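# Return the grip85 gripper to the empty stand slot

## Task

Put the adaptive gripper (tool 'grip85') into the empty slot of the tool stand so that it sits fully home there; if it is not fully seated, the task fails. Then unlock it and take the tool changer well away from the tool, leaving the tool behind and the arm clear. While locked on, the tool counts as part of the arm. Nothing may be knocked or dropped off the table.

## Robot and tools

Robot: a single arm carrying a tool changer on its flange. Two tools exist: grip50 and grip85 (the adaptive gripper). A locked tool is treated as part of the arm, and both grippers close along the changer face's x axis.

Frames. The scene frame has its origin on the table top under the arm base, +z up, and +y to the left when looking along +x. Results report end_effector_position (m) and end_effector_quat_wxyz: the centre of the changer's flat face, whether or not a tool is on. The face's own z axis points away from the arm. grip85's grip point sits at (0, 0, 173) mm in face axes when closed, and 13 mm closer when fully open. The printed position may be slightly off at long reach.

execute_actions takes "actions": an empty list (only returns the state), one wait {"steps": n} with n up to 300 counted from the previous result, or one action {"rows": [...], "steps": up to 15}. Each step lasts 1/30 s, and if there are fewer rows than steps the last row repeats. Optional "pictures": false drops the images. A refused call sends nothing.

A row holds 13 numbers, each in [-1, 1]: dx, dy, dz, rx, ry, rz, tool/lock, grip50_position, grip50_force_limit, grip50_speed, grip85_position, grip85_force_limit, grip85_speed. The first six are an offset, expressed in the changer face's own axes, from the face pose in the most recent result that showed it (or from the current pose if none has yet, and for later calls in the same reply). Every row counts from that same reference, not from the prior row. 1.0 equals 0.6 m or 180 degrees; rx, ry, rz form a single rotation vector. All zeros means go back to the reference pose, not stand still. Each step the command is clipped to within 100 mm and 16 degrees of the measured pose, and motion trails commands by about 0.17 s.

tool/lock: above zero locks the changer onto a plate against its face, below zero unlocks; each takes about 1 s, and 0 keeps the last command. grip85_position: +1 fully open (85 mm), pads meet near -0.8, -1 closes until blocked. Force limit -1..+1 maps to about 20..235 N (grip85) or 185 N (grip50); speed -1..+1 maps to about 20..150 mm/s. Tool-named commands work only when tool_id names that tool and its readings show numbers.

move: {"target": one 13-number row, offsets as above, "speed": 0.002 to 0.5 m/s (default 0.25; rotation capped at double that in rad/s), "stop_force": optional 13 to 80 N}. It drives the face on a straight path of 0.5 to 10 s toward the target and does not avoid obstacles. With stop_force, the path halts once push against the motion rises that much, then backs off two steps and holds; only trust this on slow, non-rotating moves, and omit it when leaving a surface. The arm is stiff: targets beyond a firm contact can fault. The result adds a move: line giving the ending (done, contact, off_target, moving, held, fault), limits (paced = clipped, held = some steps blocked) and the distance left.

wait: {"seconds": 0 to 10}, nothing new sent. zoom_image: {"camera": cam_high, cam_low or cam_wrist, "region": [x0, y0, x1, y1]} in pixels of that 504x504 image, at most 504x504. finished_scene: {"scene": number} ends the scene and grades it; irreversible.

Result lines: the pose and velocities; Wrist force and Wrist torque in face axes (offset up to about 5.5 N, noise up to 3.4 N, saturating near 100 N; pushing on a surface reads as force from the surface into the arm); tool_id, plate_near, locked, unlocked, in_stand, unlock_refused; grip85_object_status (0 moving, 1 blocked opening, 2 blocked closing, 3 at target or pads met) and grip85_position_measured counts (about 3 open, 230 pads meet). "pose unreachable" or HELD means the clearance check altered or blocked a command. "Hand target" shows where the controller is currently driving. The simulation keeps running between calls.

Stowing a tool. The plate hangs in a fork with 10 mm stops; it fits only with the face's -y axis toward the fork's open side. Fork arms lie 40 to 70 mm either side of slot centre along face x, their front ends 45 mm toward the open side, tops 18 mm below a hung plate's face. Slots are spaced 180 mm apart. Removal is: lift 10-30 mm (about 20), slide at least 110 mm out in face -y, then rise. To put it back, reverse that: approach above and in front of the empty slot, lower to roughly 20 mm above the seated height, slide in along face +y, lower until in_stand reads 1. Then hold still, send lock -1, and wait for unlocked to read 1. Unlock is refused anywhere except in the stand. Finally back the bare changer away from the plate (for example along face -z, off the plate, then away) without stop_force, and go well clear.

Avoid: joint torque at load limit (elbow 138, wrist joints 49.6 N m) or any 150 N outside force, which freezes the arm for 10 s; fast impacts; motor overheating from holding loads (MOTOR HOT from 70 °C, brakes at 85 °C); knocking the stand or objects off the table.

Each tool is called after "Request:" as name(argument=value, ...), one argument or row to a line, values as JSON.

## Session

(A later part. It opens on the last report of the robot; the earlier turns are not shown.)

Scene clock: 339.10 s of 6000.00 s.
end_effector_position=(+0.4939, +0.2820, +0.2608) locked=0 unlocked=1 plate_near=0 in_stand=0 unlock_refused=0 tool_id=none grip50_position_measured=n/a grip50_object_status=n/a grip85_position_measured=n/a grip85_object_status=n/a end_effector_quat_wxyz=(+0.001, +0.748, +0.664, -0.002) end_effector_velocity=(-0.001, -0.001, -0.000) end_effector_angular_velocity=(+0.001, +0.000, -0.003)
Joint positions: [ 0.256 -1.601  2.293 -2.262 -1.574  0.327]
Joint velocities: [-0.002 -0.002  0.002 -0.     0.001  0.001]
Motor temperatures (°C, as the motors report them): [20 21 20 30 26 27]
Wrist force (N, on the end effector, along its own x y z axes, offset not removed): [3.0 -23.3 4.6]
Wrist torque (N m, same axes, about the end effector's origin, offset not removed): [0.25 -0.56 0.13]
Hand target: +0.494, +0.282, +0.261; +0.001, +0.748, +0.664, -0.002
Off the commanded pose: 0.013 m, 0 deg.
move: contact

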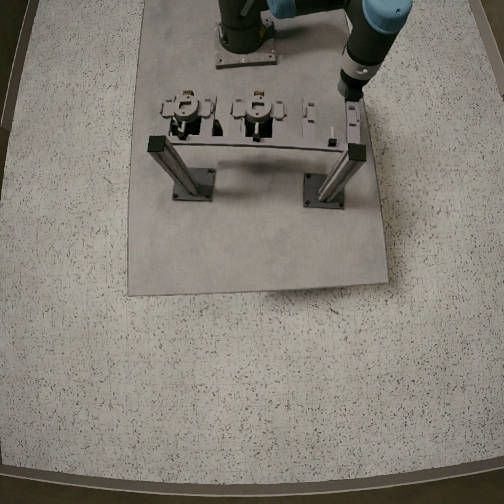

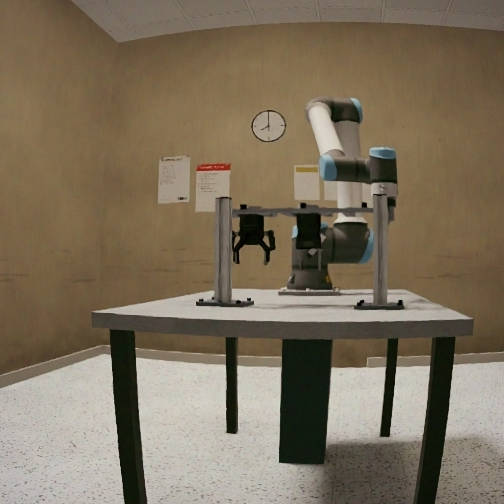

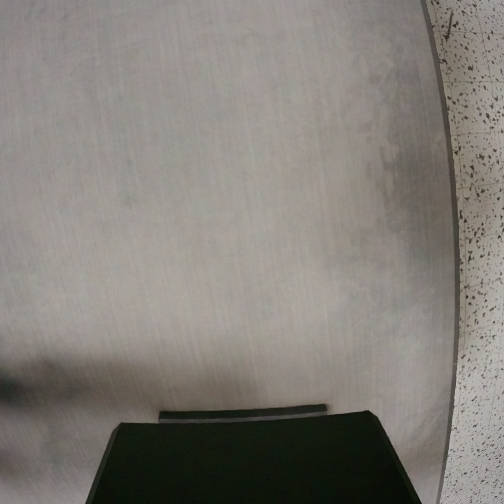

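Request:
move(
  target=[-0.0838, -0.0067, 0, 0, 0, 0, 0, 1, 0, 0, 1, 0, 0],
  speed=0.1,
)

Request:
move(
  target=[0, 0.1133, 0, 0, 0, 0, 0, 1, 0, 0, 1, 0, 0],
  speed=0.1,
)

Request:
move(
  target=[0.025, 0, 0, 0, 0, 0, 0, 1, 0, 0, 1, 0, 0],
  speed=0.004,
  stop_force=14,
)

Request:
move(
  target=[-0.0225, 0, 0, 0, 0, 0, 0, 1, 0, 0, 1, 0, 0],
  speed=0.04,
)

Request:
move(
  target=[-0.025, 0, 0, 0, 0, 0, 0, 1, 0, 0, 1, 0, 0],
  speed=0.004,
  stop_force=14,
)

Scene clock: 363.27 s of 6000.00 s.
end_effector_position=(+0.4839, +0.2327, +0.2609) locked=0 unlocked=1 plate_near=0 in_stand=0 unlock_refused=0 tool_id=none grip50_position_measured=n/a grip50_object_status=n/a grip85_position_measured=n/a grip85_object_status=n/a end_effector_quat_wxyz=(+0.001, +0.748, +0.664, -0.002) end_effector_velocity=(-0.001, -0.002, -0.000) end_effector_angular_velocity=(-0.001, +0.001, +0.000)
Joint positions: [ 0.166 -1.658  2.345 -2.257 -1.574  0.238]
Joint velocities: [-0.003 -0.002  0.003  0.    -0.001 -0.003]
Motor temperatures (°C, as the motors report them): [20 21 20 30 26 27]
Wrist force (N, on the end effector, along its own x y z axes, offset not removed): [-0.7 -1.7 0.9]
Wrist torque (N m, same axes, about the end effector's origin, offset not removed): [0.28 -0.35 0.02]
Hand target: +0.484, +0.233, +0.261; +0.001, +0.748, +0.664, -0.002
Off the commanded pose: 0.000 m, 0 deg.
After step 90, 20.20 s passed at rest.
move: done

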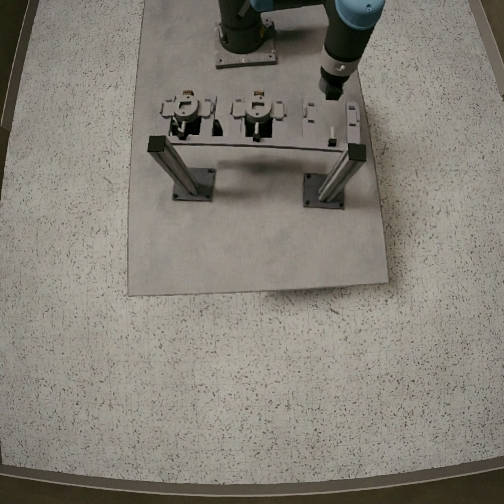

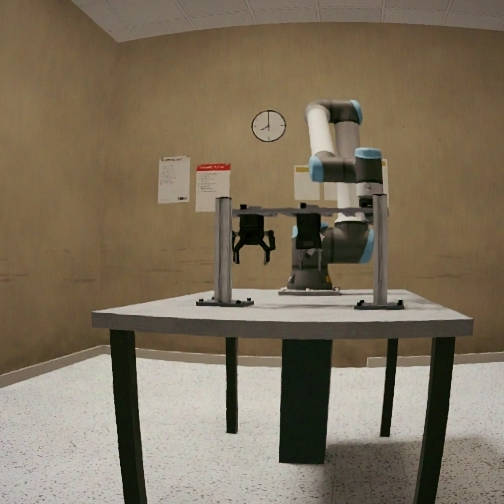

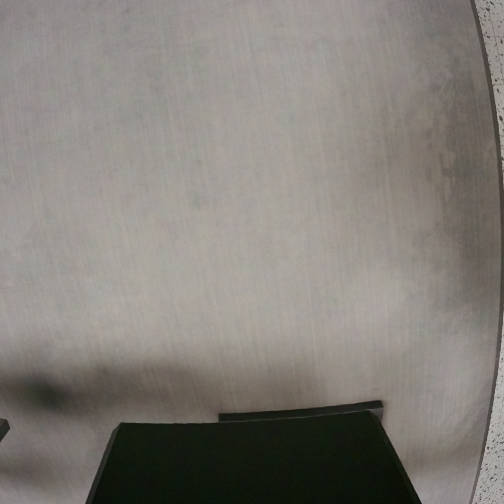

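Scene clock: 364.40 s of 6000.00 s.
end_effector_position=(+0.5513, +0.2246, +0.2610) locked=0 unlocked=1 plate_near=0 in_stand=0 unlock_refused=0 tool_id=none grip50_position_measured=n/a grip50_object_status=n/a grip85_position_measured=n/a grip85_object_status=n/a end_effector_quat_wxyz=(+0.001, +0.748, +0.664, -0.002) end_effector_velocity=(+0.001, -0.000, -0.000) end_effector_angular_velocity=(+0.001, +0.001, -0.000)
Joint positions: [ 0.138 -1.555  2.247 -2.262 -1.574  0.209]
Joint velocities: [-0.001  0.003 -0.002  0.     0.001 -0.   ]
Motor temperatures (°C, as the motors report them): [20 21 20 30 26 27]
Wrist force (N, on the end effector, along its own x y z axes, offset not removed): [2.4 2.0 0.9]
Wrist torque (N m, same axes, about the end effector's origin, offset not removed): [0.49 -0.61 0.14]
Hand target: +0.551, +0.225, +0.261; +0.001, +0.748, +0.664, -0.002
Off the commanded pose: 0.000 m, 0 deg.
move: done

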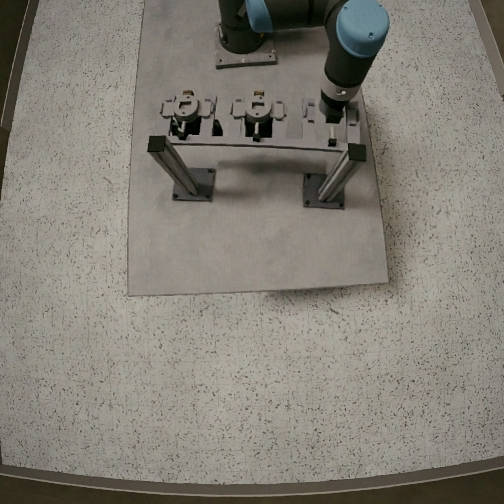

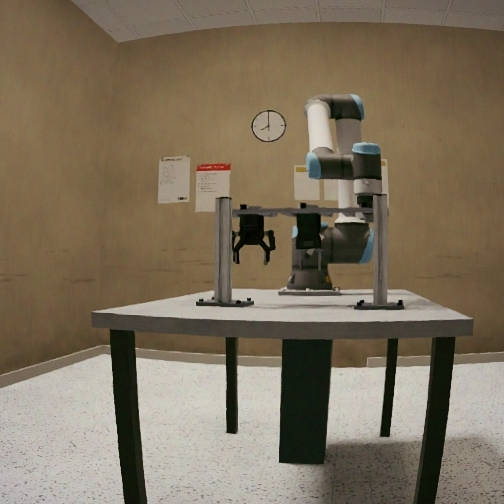

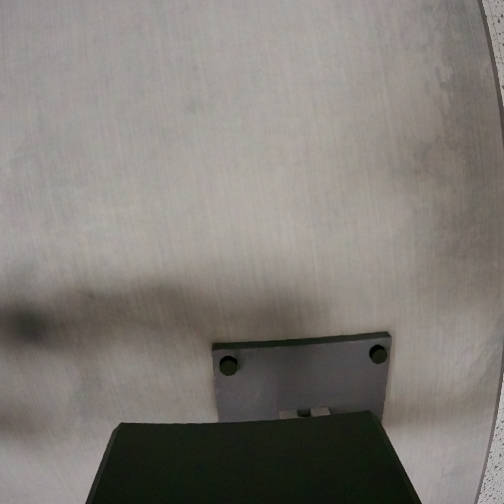

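Scene clock: 365.80 s of 6000.00 s.
end_effector_position=(+0.5518, +0.2287, +0.2610) locked=0 unlocked=1 plate_near=0 in_stand=0 unlock_refused=0 tool_id=none grip50_position_measured=n/a grip50_object_status=n/a grip85_position_measured=n/a grip85_object_status=n/a end_effector_quat_wxyz=(+0.001, +0.748, +0.664, -0.002) end_effector_velocity=(-0.001, +0.000, -0.000) end_effector_angular_velocity=(+0.003, +0.001, +0.001)
Joint positions: [ 0.145 -1.552  2.244 -2.262 -1.574  0.217]
Joint velocities: [-0.001 -0.001  0.001  0.     0.004 -0.002]
Motor temperatures (°C, as the motors report them): [20 21 20 30 26 27]
Wrist force (N, on the end effector, along its own x y z axes, offset not removed): [-36.5 -5.5 0.1]
Wrist torque (N m, same axes, about the end effector's origin, offset not removed): [0.14 0.28 -0.05]
Hand target: +0.552, +0.229, +0.261; +0.001, +0.748, +0.664, -0.002
Off the commanded pose: 0.011 m, 0 deg.
move: contact

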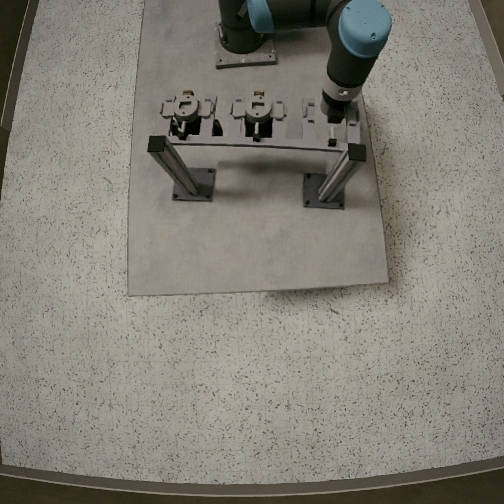

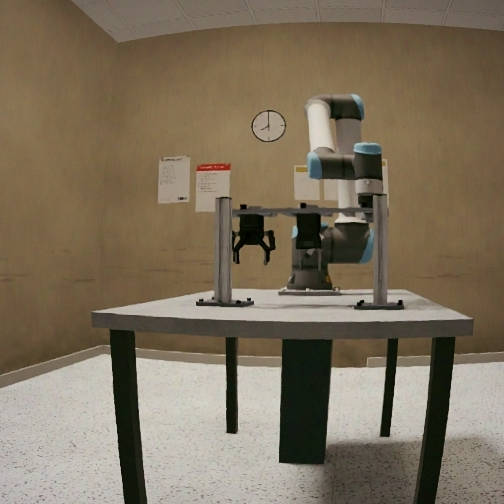

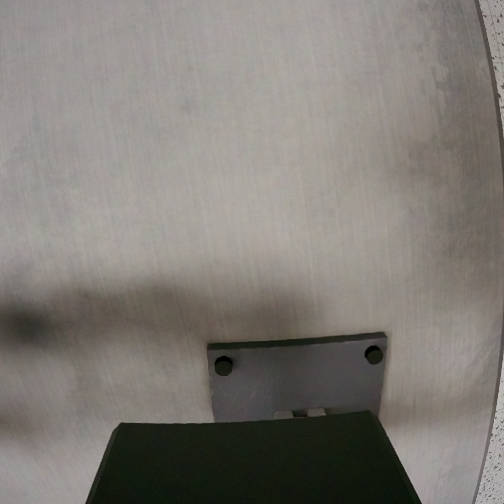

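Scene clock: 366.57 s of 6000.00 s.
end_effector_position=(+0.5502, +0.2155, +0.2611) locked=0 unlocked=1 plate_near=0 in_stand=0 unlock_refused=0 tool_id=none grip50_position_measured=n/a grip50_object_status=n/a grip85_position_measured=n/a grip85_object_status=n/a end_effector_quat_wxyz=(+0.001, +0.748, +0.664, -0.002) end_effector_velocity=(+0.000, -0.002, +0.000) end_effector_angular_velocity=(-0.000, -0.001, +0.000)
Joint positions: [ 0.122 -1.563  2.255 -2.262 -1.574  0.194]
Joint velocities: [-0.004 -0.002  0.001 -0.    -0.    -0.004]
Motor temperatures (°C, as the motors report them): [20 21 20 30 26 27]
Wrist force (N, on the end effector, along its own x y z axes, offset not removed): [0.0 0.3 0.5]
Wrist torque (N m, same axes, about the end effector's origin, offset not removed): [0.42 -0.42 0.20]
Hand target: +0.550, +0.215, +0.261; +0.001, +0.748, +0.664, -0.002
Off the commanded pose: 0.000 m, 0 deg.
move: done

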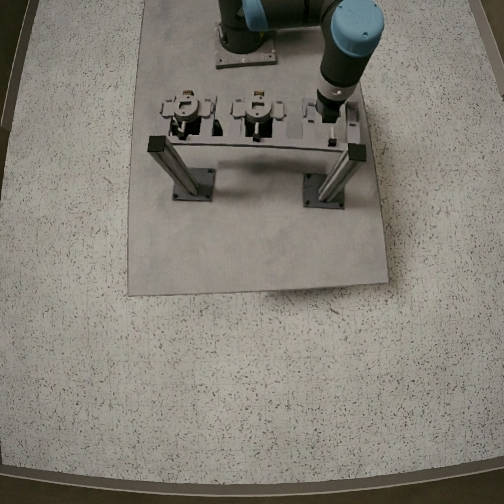

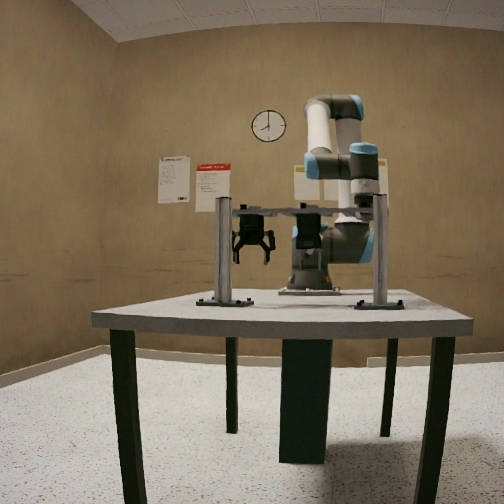

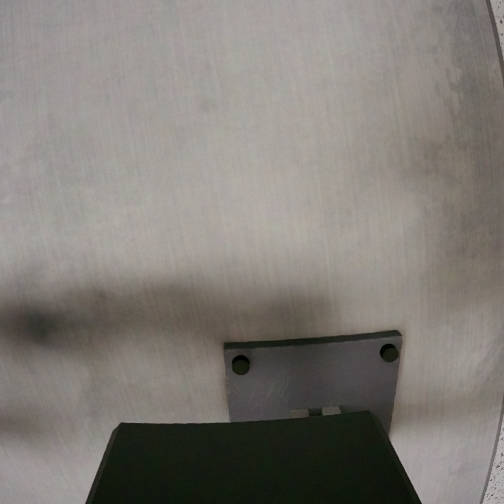

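Scene clock: 367.97 s of 6000.00 s.
end_effector_position=(+0.5497, +0.2114, +0.2611) locked=0 unlocked=1 plate_near=0 in_stand=0 unlock_refused=0 tool_id=none grip50_position_measured=n/a grip50_object_status=n/a grip85_position_measured=n/a grip85_object_status=n/a end_effector_quat_wxyz=(+0.001, +0.748, +0.664, -0.002) end_effector_velocity=(+0.000, +0.001, +0.000) end_effector_angular_velocity=(-0.004, -0.001, +0.000)
Joint positions: [ 0.115 -1.566  2.258 -2.262 -1.574  0.186]
Joint velocities: [ 0.003  0.001 -0.001  0.    -0.004  0.003]
Motor temperatures (°C, as the motors report them): [20 21 20 30 26 27]
Wrist force (N, on the end effector, along its own x y z axes, offset not removed): [32.4 5.8 5.9]
Wrist torque (N m, same axes, about the end effector's origin, offset not removed): [0.53 -0.57 -0.03]
Hand target: +0.550, +0.212, +0.261; +0.001, +0.748, +0.664, -0.002
Off the commanded pose: 0.011 m, 0 deg.
move: contact

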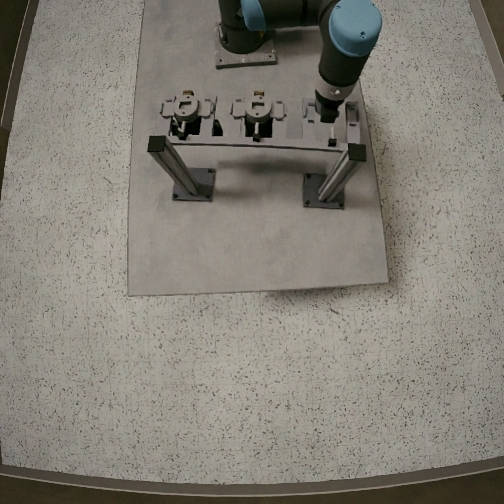

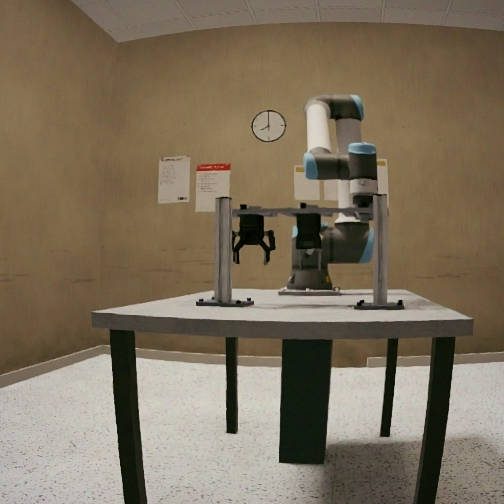

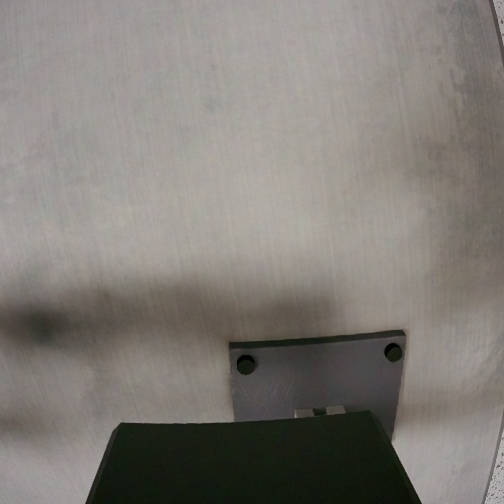

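Request:
move(
  target=[0.0083, 0, -0.11, 0, 0.0011, 0, 0, 1, 0, 0, 1, 0, 0],
  speed=0.12,
)

Request:
move(
  target=[-0.59347, 0.06495, 0.0083, 0, 0, 0, 0, 1, 0, 0, 1, 0, 0],
  speed=0.3,
)

Scene clock: 422.53 s of 6000.00 s.
end_effector_position=(+0.5503, +0.2166, +0.3268) locked=0 unlocked=1 plate_near=0 in_stand=0 unlock_refused=0 tool_id=none grip50_position_measured=n/a grip50_object_status=n/a grip85_position_measured=n/a grip85_object_status=n/a end_effector_quat_wxyz=(-0.000, +0.748, +0.664, -0.000) end_effector_velocity=(+0.000, -0.000, +0.002) end_effector_angular_velocity=(-0.000, +0.000, -0.002)
Joint positions: [ 0.123 -1.641  2.189 -2.118 -1.571  0.194]
Joint velocities: [-0.    -0.002 -0.002  0.005 -0.     0.001]
Motor temperatures (°C, as the motors report them): [20 21 20 30 26 27]
Wrist force (N, on the end effector, along its own x y z axes, offset not removed): [0.1 -0.5 2.3]
Wrist torque (N m, same axes, about the end effector's origin, offset not removed): [0.32 -0.37 0.09]
Hand target: +0.550, +0.217, +0.327; -0.000, +0.748, +0.664, -0.000
Off the commanded pose: 0.000 m, 0 deg.
After step 90, 50.57 s passed at rest.
move: done

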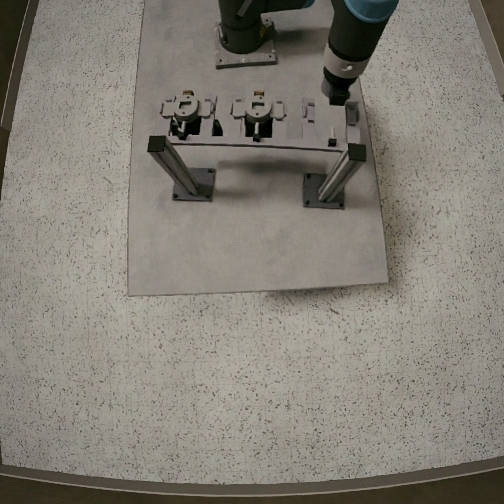

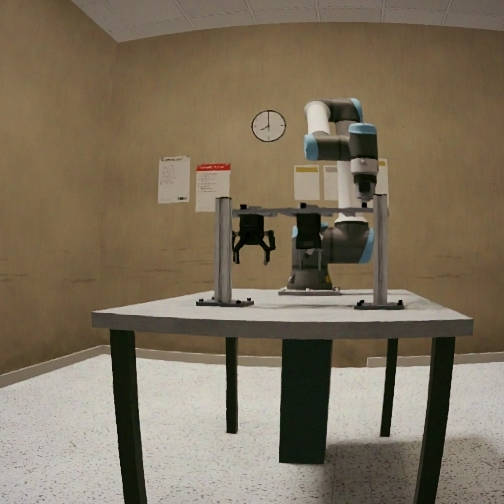

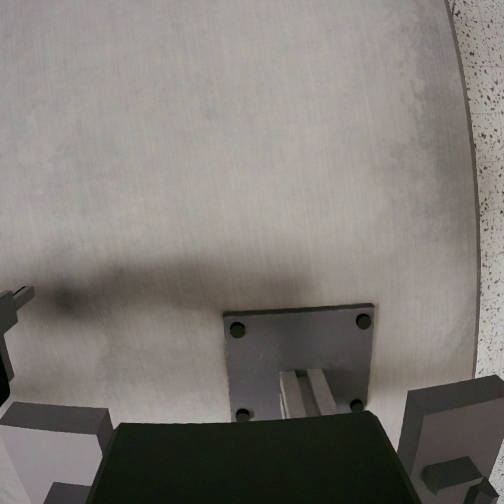

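Scene clock: 424.33 s of 6000.00 s.
end_effector_position=(+0.5463, -0.1410, +0.3218) locked=0 unlocked=1 plate_near=0 in_stand=0 unlock_refused=0 tool_id=none grip50_position_measured=n/a grip50_object_status=n/a grip85_position_measured=n/a grip85_object_status=n/a end_effector_quat_wxyz=(-0.001, +0.748, +0.664, +0.000) end_effector_velocity=(+0.000, -0.001, -0.000) end_effector_angular_velocity=(-0.000, +0.000, +0.002)
Joint positions: [-0.52  -1.685  2.238 -2.123 -1.57  -0.449]
Joint velocities: [-0.002  0.001 -0.001 -0.    -0.    -0.004]
Motor temperatures (°C, as the motors report them): [20 21 20 30 26 27]
Wrist force (N, on the end effector, along its own x y z axes, offset not removed): [-0.4 -0.2 -0.9]
Wrist torque (N m, same axes, about the end effector's origin, offset not removed): [0.26 -0.25 0.09]
Hand target: +0.546, -0.141, +0.322; -0.001, +0.748, +0.664, +0.000
Off the commanded pose: 0.001 m, 0 deg.
move: done

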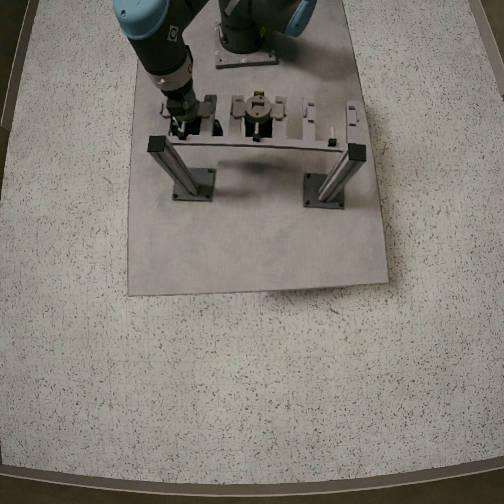

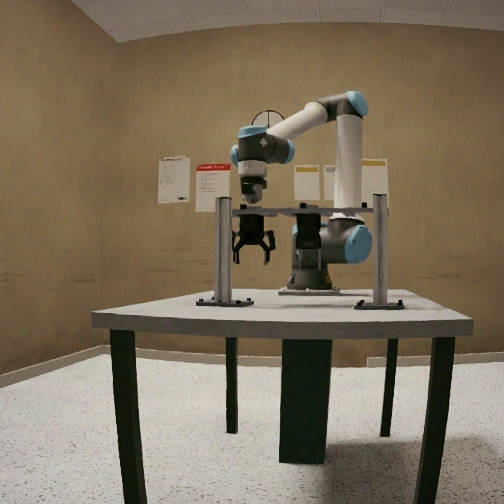

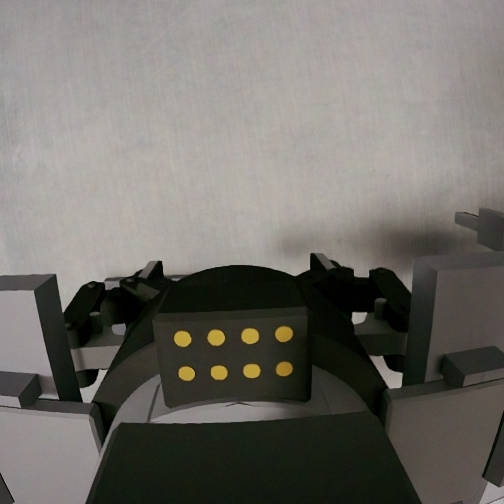

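Request:
zoom_image(
  camera="cam_wrist",
  region=[0, 250, 504, 504],
)

Request:
zoom_image(
  camera="cam_wrist",
  region=[100, 300, 390, 440],
)

Request:
zoom_image(
  camera="cam_low",
  region=[215, 160, 295, 230],
)

Region (0, 250, 504, 504) of cam_wrist's 504x504 image, scaled by 1.000; it fills the top 254 rows of this view, and the rest is white.

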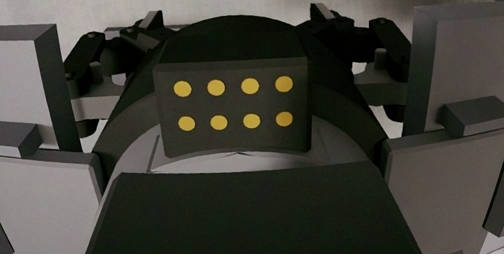

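Region (100, 300, 390, 440) of cam_wrist's 504x504 image, scaled by 1.738, with more detail than that image has; it fills the top 243 rows of this view, and the rest is white.

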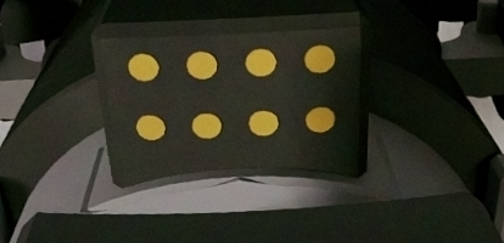

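Region (215, 160, 295, 230) of cam_low's 504x504 image, scaled by 6.300, with more detail than that image has; it fills the top 441 rows of this view, and the rest is white.

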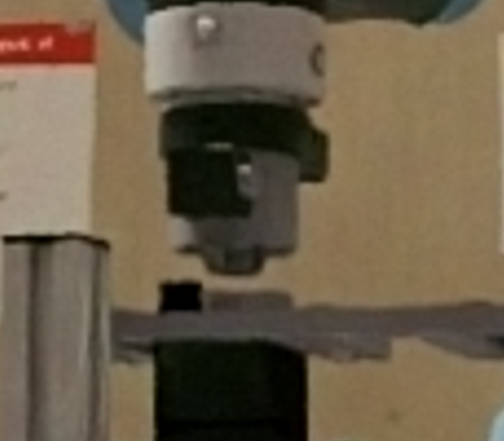

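Request:
move(
  target=[-0.002, 0.0005, 0.015, 0, 0, 0, 0, 1, 0, 0, 1, 0, 0],
  speed=0.03,
)

Scene clock: 466.13 s of 6000.00 s.
end_effector_position=(+0.5465, -0.1422, +0.3130) locked=0 unlocked=1 plate_near=0 in_stand=0 unlock_refused=0 tool_id=none grip50_position_measured=n/a grip50_object_status=n/a grip85_position_measured=n/a grip85_object_status=n/a end_effector_quat_wxyz=(-0.001, +0.748, +0.664, +0.000) end_effector_velocity=(+0.001, -0.000, -0.002) end_effector_angular_velocity=(-0.000, -0.001, +0.001)
Joint positions: [-0.522 -1.674  2.247 -2.143 -1.569 -0.45 ]
Joint velocities: [ 0.     0.003  0.001 -0.005  0.    -0.001]
Motor temperatures (°C, as the motors report them): [20 21 20 30 26 27]
Wrist force (N, on the end effector, along its own x y z axes, offset not removed): [2.2 0.4 4.4]
Wrist torque (N m, same axes, about the end effector's origin, offset not removed): [0.38 -0.46 0.09]
Hand target: +0.546, -0.142, +0.313; -0.001, +0.748, +0.664, +0.000
Off the commanded pose: 0.000 m, 0 deg.
After step 90, 38.07 s passed at rest.
move: done

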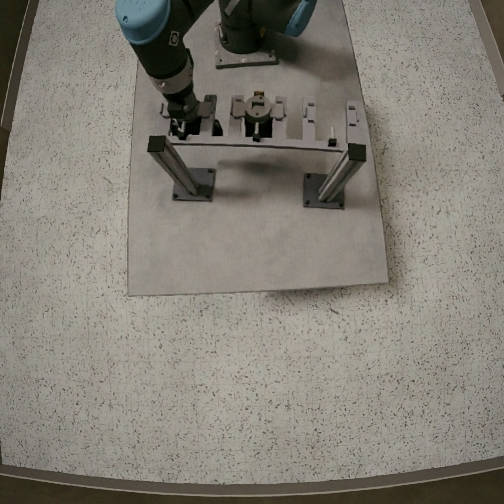

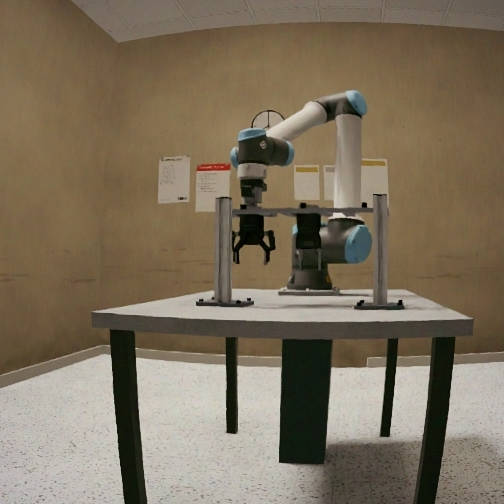

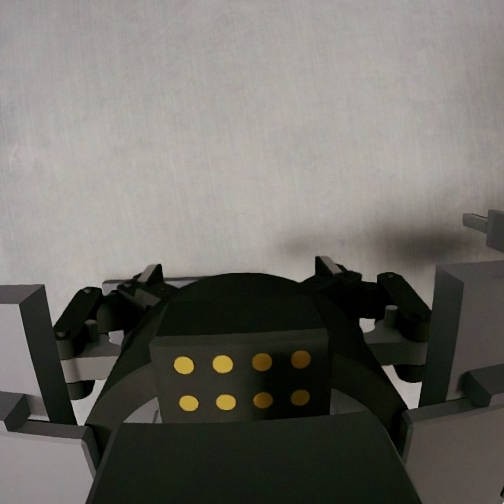

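Request:
zoom_image(
  camera="cam_wrist",
  region=[80, 320, 430, 504],
)

Region (80, 320, 430, 504) of cam_wrist's 504x504 image, scaled by 1.440, with more detail than that image has; it fills the top 265 rows of this view, and the rest is white.

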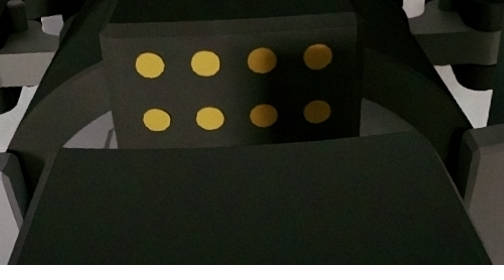

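Request:
move(
  target=[-0.0003, 0, 0.035, 0, 0, 0, 0, 1, 0, 0, 1, 0, 0],
  speed=0.005,
  stop_force=15,
)

Scene clock: 479.83 s of 6000.00 s.
end_effector_position=(+0.5466, -0.1424, +0.2998) locked=0 unlocked=1 plate_near=1 in_stand=1 unlock_refused=0 tool_id=none grip50_position_measured=n/a grip50_object_status=n/a grip85_position_measured=n/a grip85_object_status=n/a end_effector_quat_wxyz=(-0.000, +0.748, +0.664, +0.000) end_effector_velocity=(-0.001, +0.000, -0.000) end_effector_angular_velocity=(+0.001, +0.004, -0.000)
Joint positions: [-0.522 -1.658  2.261 -2.173 -1.57  -0.451]
Joint velocities: [-0.001 -0.002  0.001  0.004 -0.001 -0.   ]
Motor temperatures (°C, as the motors report them): [20 21 20 30 26 27]
Wrist force (N, on the end effector, along its own x y z axes, offset not removed): [-0.3 2.9 -22.0]
Wrist torque (N m, same axes, about the end effector's origin, offset not removed): [0.80 -0.98 -0.13]
Hand target: +0.547, -0.142, +0.300; -0.000, +0.748, +0.664, +0.000
Off the commanded pose: 0.008 m, 0 deg.
After step 90, 7.73 s passed at rest.
move: contact

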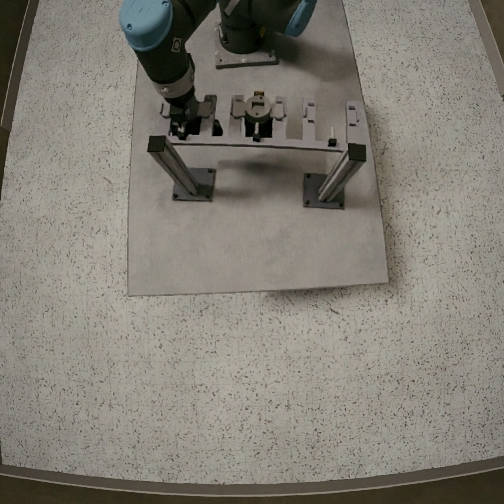

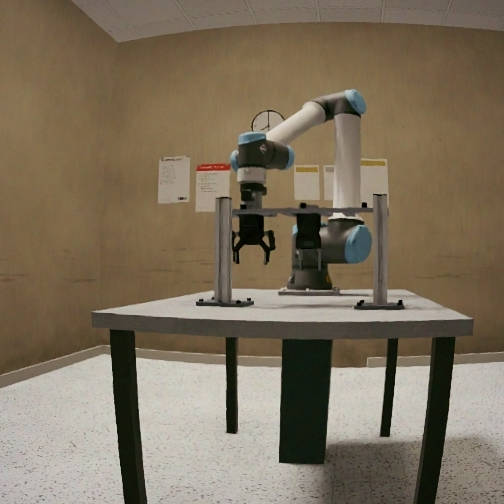

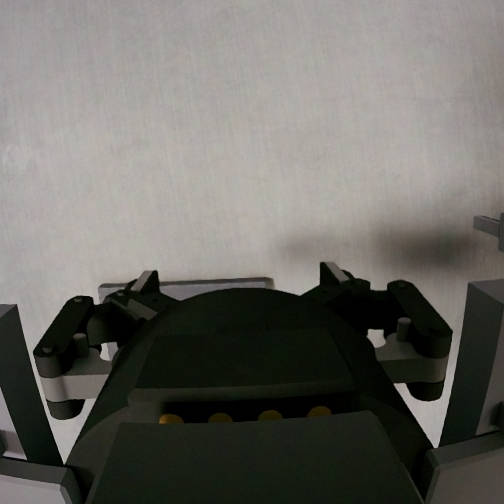

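Request:
execute_actions(
  actions=[
    {"rows": [[0, 0, -0.0002, 0, 0, 0, 1, 1, 0, 0, 1, 0, 0]], "steps": 15},
  ],
  pictures=false,
)

Request:
execute_actions(
  actions=[
    {"steps": 20},
  ],
  pictures=false,
)

Scene clock: 485.17 s of 6000.00 s.
end_effector_position=(+0.5466, -0.1424, +0.3000) locked=0 unlocked=0 plate_near=1 in_stand=1 unlock_refused=0 tool_id=none grip50_position_measured=n/a grip50_object_status=n/a grip85_position_measured=n/a grip85_object_status=n/a end_effector_quat_wxyz=(-0.000, +0.748, +0.664, +0.000) end_effector_velocity=(+0.001, +0.000, +0.001) end_effector_angular_velocity=(-0.000, -0.001, +0.002)
Joint positions: [-0.522 -1.659  2.261 -2.173 -1.57  -0.451]
Joint velocities: [ 0.002  0.001 -0.001 -0.     0.    -0.   ]
Motor temperatures (°C, as the motors report them): [20 21 20 30 26 27]
Wrist force (N, on the end effector, along its own x y z axes, offset not removed): [0.9 -4.0 -10.0]
Wrist torque (N m, same axes, about the end effector's origin, offset not removed): [0.62 -0.65 0.15]
Hand target: +0.547, -0.142, +0.300; -0.000, +0.748, +0.664, +0.000
Off the commanded pose: 0.000 m, 0 deg.
Steps of this call (steps 1 to 90: nothing new was sent; then 1.83 s passed at rest; steps 91 to 105: all 15 steps of this action). Readings (end_effector_position | what the end effector reports):
91: (+0.5465, -0.1424, +0.3000) | locked=0 unlocked=0 plate_near=1 in_stand=1 unlock_refused=0 tool_id=none grip50_position_measured=n/a grip50_object_status=n/a grip85_position_measured=n/a grip85_object_status=n/a
92: (+0.5465, -0.1424, +0.3000) | locked=0 unlocked=0 plate_near=1 in_stand=1 unlock_refused=0 tool_id=none grip50_position_measured=n/a grip50_object_status=n/a grip85_position_measured=n/a grip85_object_status=n/a
94: (+0.5465, -0.1424, +0.3000) | locked=0 unlocked=0 plate_near=1 in_stand=1 unlock_refused=0 tool_id=none grip50_position_measured=n/a grip50_object_status=n/a grip85_position_measured=n/a grip85_object_status=n/a
98: (+0.5465, -0.1424, +0.3000) | locked=0 unlocked=0 plate_near=1 in_stand=1 unlock_refused=0 tool_id=none grip50_position_measured=n/a grip50_object_status=n/a grip85_position_measured=n/a grip85_object_status=n/a
105: the state above

Scene clock: 485.83 s of 6000.00 s.
end_effector_position=(+0.5466, -0.1424, +0.3000) locked=1 unlocked=0 plate_near=1 in_stand=1 unlock_refused=0 tool_id=grip85 grip50_position_measured=n/a grip50_object_status=n/a grip85_position_measured=n/a grip85_object_status=n/a end_effector_quat_wxyz=(-0.000, +0.748, +0.664, +0.000) end_effector_velocity=(-0.001, +0.000, -0.001) end_effector_angular_velocity=(-0.000, +0.001, -0.000)
Joint positions: [-0.522 -1.659  2.261 -2.173 -1.57  -0.451]
Joint velocities: [ 0.    -0.     0.001  0.    -0.001  0.   ]
Motor temperatures (°C, as the motors report them): [20 21 20 30 26 27]
Wrist force (N, on the end effector, along its own x y z axes, offset not removed): [2.2 -1.9 -27.2]
Wrist torque (N m, same axes, about the end effector's origin, offset not removed): [0.95 -1.93 0.24]
Hand target: +0.547, -0.142, +0.300; -0.000, +0.748, +0.664, +0.000
Off the commanded pose: 0.000 m, 0 deg.
Steps of this call (steps 1 to 20: nothing new was sent). Readings (end_effector_position | what the end effector reports):
1: (+0.5466, -0.1424, +0.3000) | locked=0 unlocked=0 plate_near=1 in_stand=1 unlock_refused=0 tool_id=none grip50_position_measured=n/a grip50_object_status=n/a grip85_position_measured=n/a grip85_object_status=n/a
2: (+0.5466, -0.1424, +0.3000) | locked=0 unlocked=0 plate_near=1 in_stand=1 unlock_refused=0 tool_id=none grip50_position_measured=n/a grip50_object_status=n/a grip85_position_measured=n/a grip85_object_status=n/a
4: (+0.5466, -0.1424, +0.3000) | locked=0 unlocked=0 plate_near=1 in_stand=1 unlock_refused=0 tool_id=none grip50_position_measured=n/a grip50_object_status=n/a grip85_position_measured=n/a grip85_object_status=n/a
8: (+0.5466, -0.1424, +0.3000) | locked=0 unlocked=0 plate_near=1 in_stand=1 unlock_refused=0 tool_id=none grip50_position_measured=n/a grip50_object_status=n/a grip85_position_measured=n/a grip85_object_status=n/a
20: the state above

Request:
move(
  target=[0, 0, -0.03333, 0, 0, 0, 1, 1, 0, 0, 1, 0, 0],
  speed=0.04,
)

Request:
move(
  target=[0.0008, -0.20833, 0, 0, 0, 0, 1, 1, 0, 0, 1, 0, 0],
  speed=0.12,
)

Request:
move(
  target=[0.6005, 0, 0, 0, 0, 0, 1, 1, 0, 0, 1, 0, 0],
  speed=0.25,
)

Scene clock: 506.87 s of 6000.00 s.
end_effector_position=(+0.5466, -0.1424, +0.3198) locked=1 unlocked=0 plate_near=1 in_stand=0 unlock_refused=0 tool_id=grip85 grip50_position_measured=n/a grip50_object_status=n/a grip85_position_measured=3 grip85_object_status=3 end_effector_quat_wxyz=(-0.000, +0.748, +0.664, +0.000) end_effector_velocity=(+0.000, +0.000, +0.002) end_effector_angular_velocity=(+0.001, -0.000, +0.001)
Joint positions: [-0.522 -1.681  2.239 -2.128 -1.57  -0.451]
Joint velocities: [ 0.    -0.002 -0.002  0.005  0.001 -0.001]
Motor temperatures (°C, as the motors report them): [20 21 20 30 26 27]
Wrist force (N, on the end effector, along its own x y z axes, offset not removed): [1.5 -0.5 1.1]
Wrist torque (N m, same axes, about the end effector's origin, offset not removed): [0.37 -0.51 0.18]
Hand target: +0.547, -0.142, +0.320; -0.000, +0.748, +0.664, +0.000
Off the commanded pose: 0.000 m, 0 deg.
After step 160, 14.87 s passed at rest.
move: done

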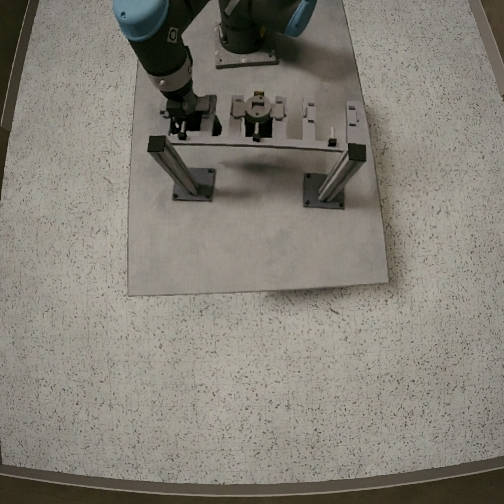

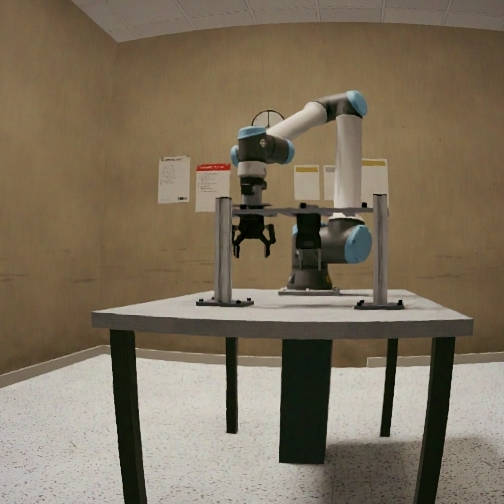

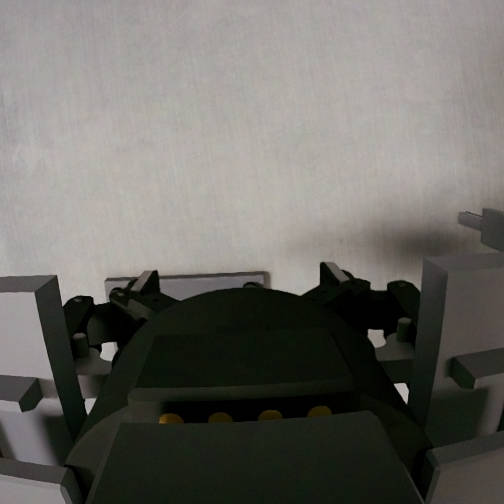

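Scene clock: 508.40 s of 6000.00 s.
end_effector_position=(+0.4228, -0.1269, +0.3195) locked=1 unlocked=0 plate_near=1 in_stand=0 unlock_refused=0 tool_id=grip85 grip50_position_measured=n/a grip50_object_status=n/a grip85_position_measured=3 grip85_object_status=3 end_effector_quat_wxyz=(-0.000, +0.748, +0.664, +0.000) end_effector_velocity=(-0.002, +0.001, -0.000) end_effector_angular_velocity=(+0.001, +0.001, +0.001)
Joint positions: [-0.651 -1.939  2.422 -2.054 -1.569 -0.58 ]
Joint velocities: [-0.002 -0.005  0.003  0.002  0.    -0.003]
Motor temperatures (°C, as the motors report them): [20 21 20 30 26 27]
Wrist force (N, on the end effector, along its own x y z axes, offset not removed): [2.0 -0.7 1.6]
Wrist torque (N m, same axes, about the end effector's origin, offset not removed): [0.27 -0.52 0.10]
Hand target: +0.423, -0.127, +0.320; -0.000, +0.748, +0.664, +0.000
Off the commanded pose: 0.000 m, 0 deg.
move: done

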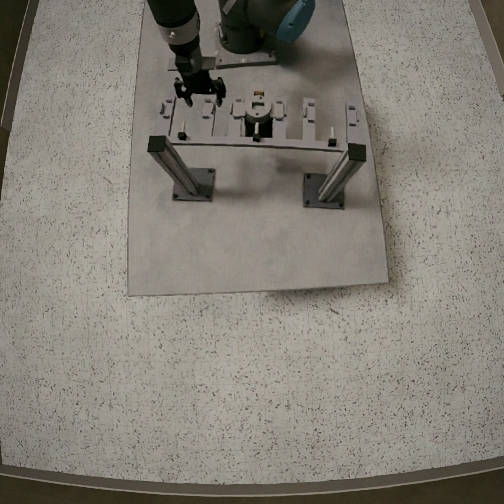

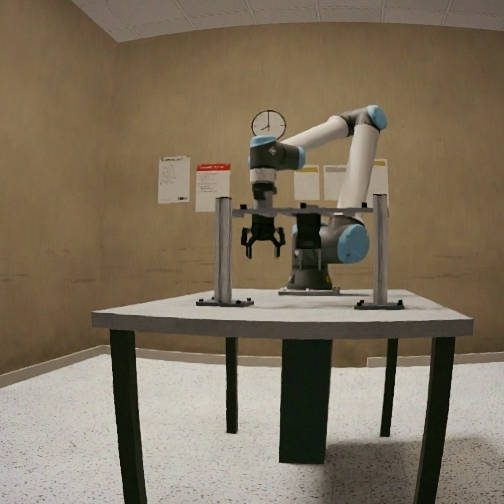

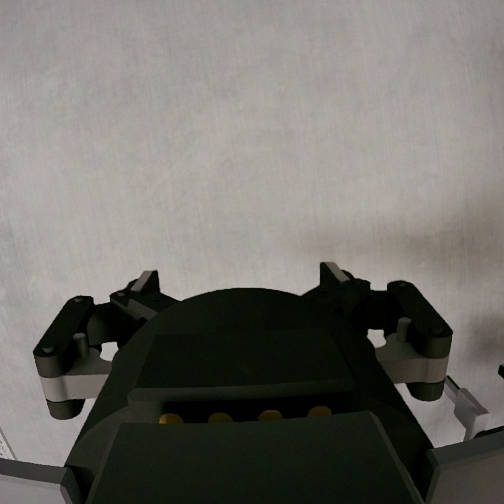

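Scene clock: 510.43 s of 6000.00 s.
end_effector_position=(+0.4658, +0.2301, +0.3195) locked=1 unlocked=0 plate_near=1 in_stand=0 unlock_refused=0 tool_id=grip85 grip50_position_measured=n/a grip50_object_status=n/a grip85_position_measured=3 grip85_object_status=3 end_effector_quat_wxyz=(+0.000, +0.748, +0.664, -0.000) end_effector_velocity=(+0.000, +0.001, -0.001) end_effector_angular_velocity=(-0.001, +0.001, -0.002)
Joint positions: [ 0.164 -1.769  2.31  -2.113 -1.571  0.236]
Joint velocities: [ 0.003  0.003 -0.001 -0.001 -0.001  0.005]
Motor temperatures (°C, as the motors report them): [20 21 20 30 26 27]
Wrist force (N, on the end effector, along its own x y z axes, offset not removed): [1.1 -4.5 4.5]
Wrist torque (N m, same axes, about the end effector's origin, offset not removed): [0.02 -0.42 0.10]
Hand target: +0.466, +0.230, +0.320; +0.000, +0.748, +0.664, -0.000
Off the commanded pose: 0.001 m, 0 deg.
move: done

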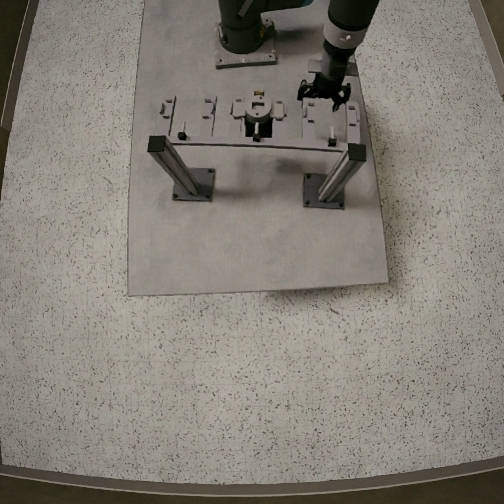

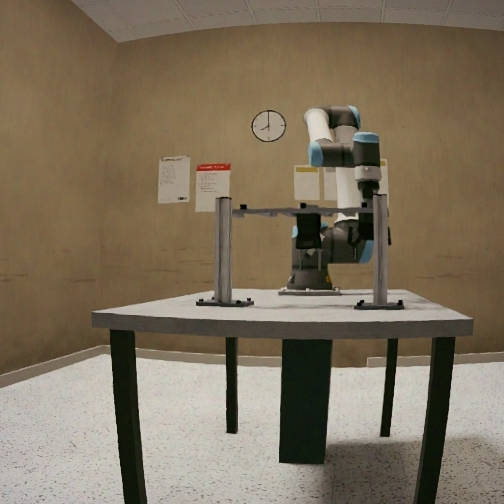

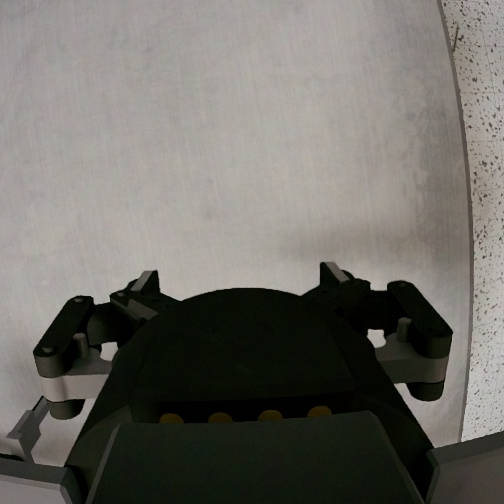

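Request:
move(
  target=[0.0004, 0.2078, -0.0008, 0, 0, 0, 1, 1, 0, 0, 1, 0, 0],
  speed=0.1,
)

Scene clock: 517.27 s of 6000.00 s.
end_effector_position=(+0.5894, +0.2155, +0.3203) locked=1 unlocked=0 plate_near=1 in_stand=0 unlock_refused=0 tool_id=grip85 grip50_position_measured=n/a grip50_object_status=n/a grip85_position_measured=3 grip85_object_status=3 end_effector_quat_wxyz=(+0.000, +0.748, +0.664, -0.000) end_effector_velocity=(+0.002, -0.000, +0.000) end_effector_angular_velocity=(+0.001, -0.001, +0.000)
Joint positions: [ 0.116 -1.571  2.135 -2.136 -1.571  0.188]
Joint velocities: [-0.001  0.003 -0.003 -0.     0.001 -0.001]
Motor temperatures (°C, as the motors report them): [20 21 20 30 26 27]
Wrist force (N, on the end effector, along its own x y z axes, offset not removed): [0.5 -0.6 4.6]
Wrist torque (N m, same axes, about the end effector's origin, offset not removed): [0.32 -0.42 0.11]
Hand target: +0.590, +0.215, +0.320; +0.000, +0.748, +0.664, -0.000
Off the commanded pose: 0.000 m, 0 deg.
After step 90, 2.13 s passed at rest.
move: done

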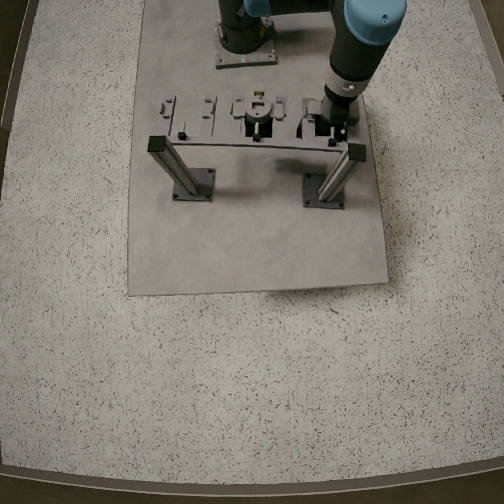

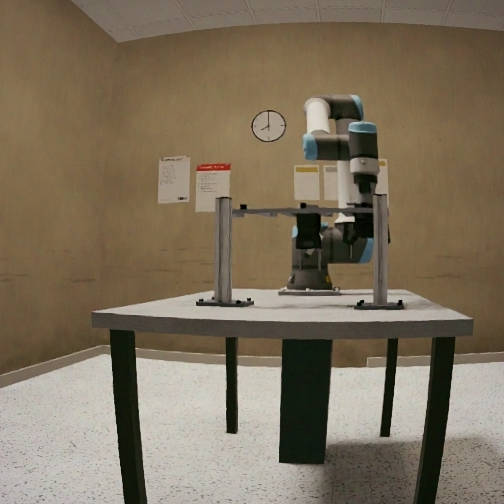

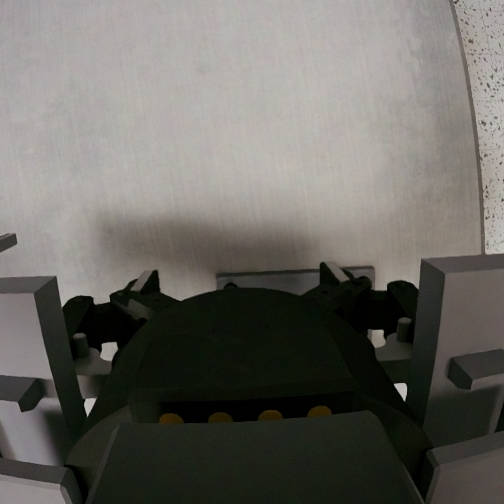

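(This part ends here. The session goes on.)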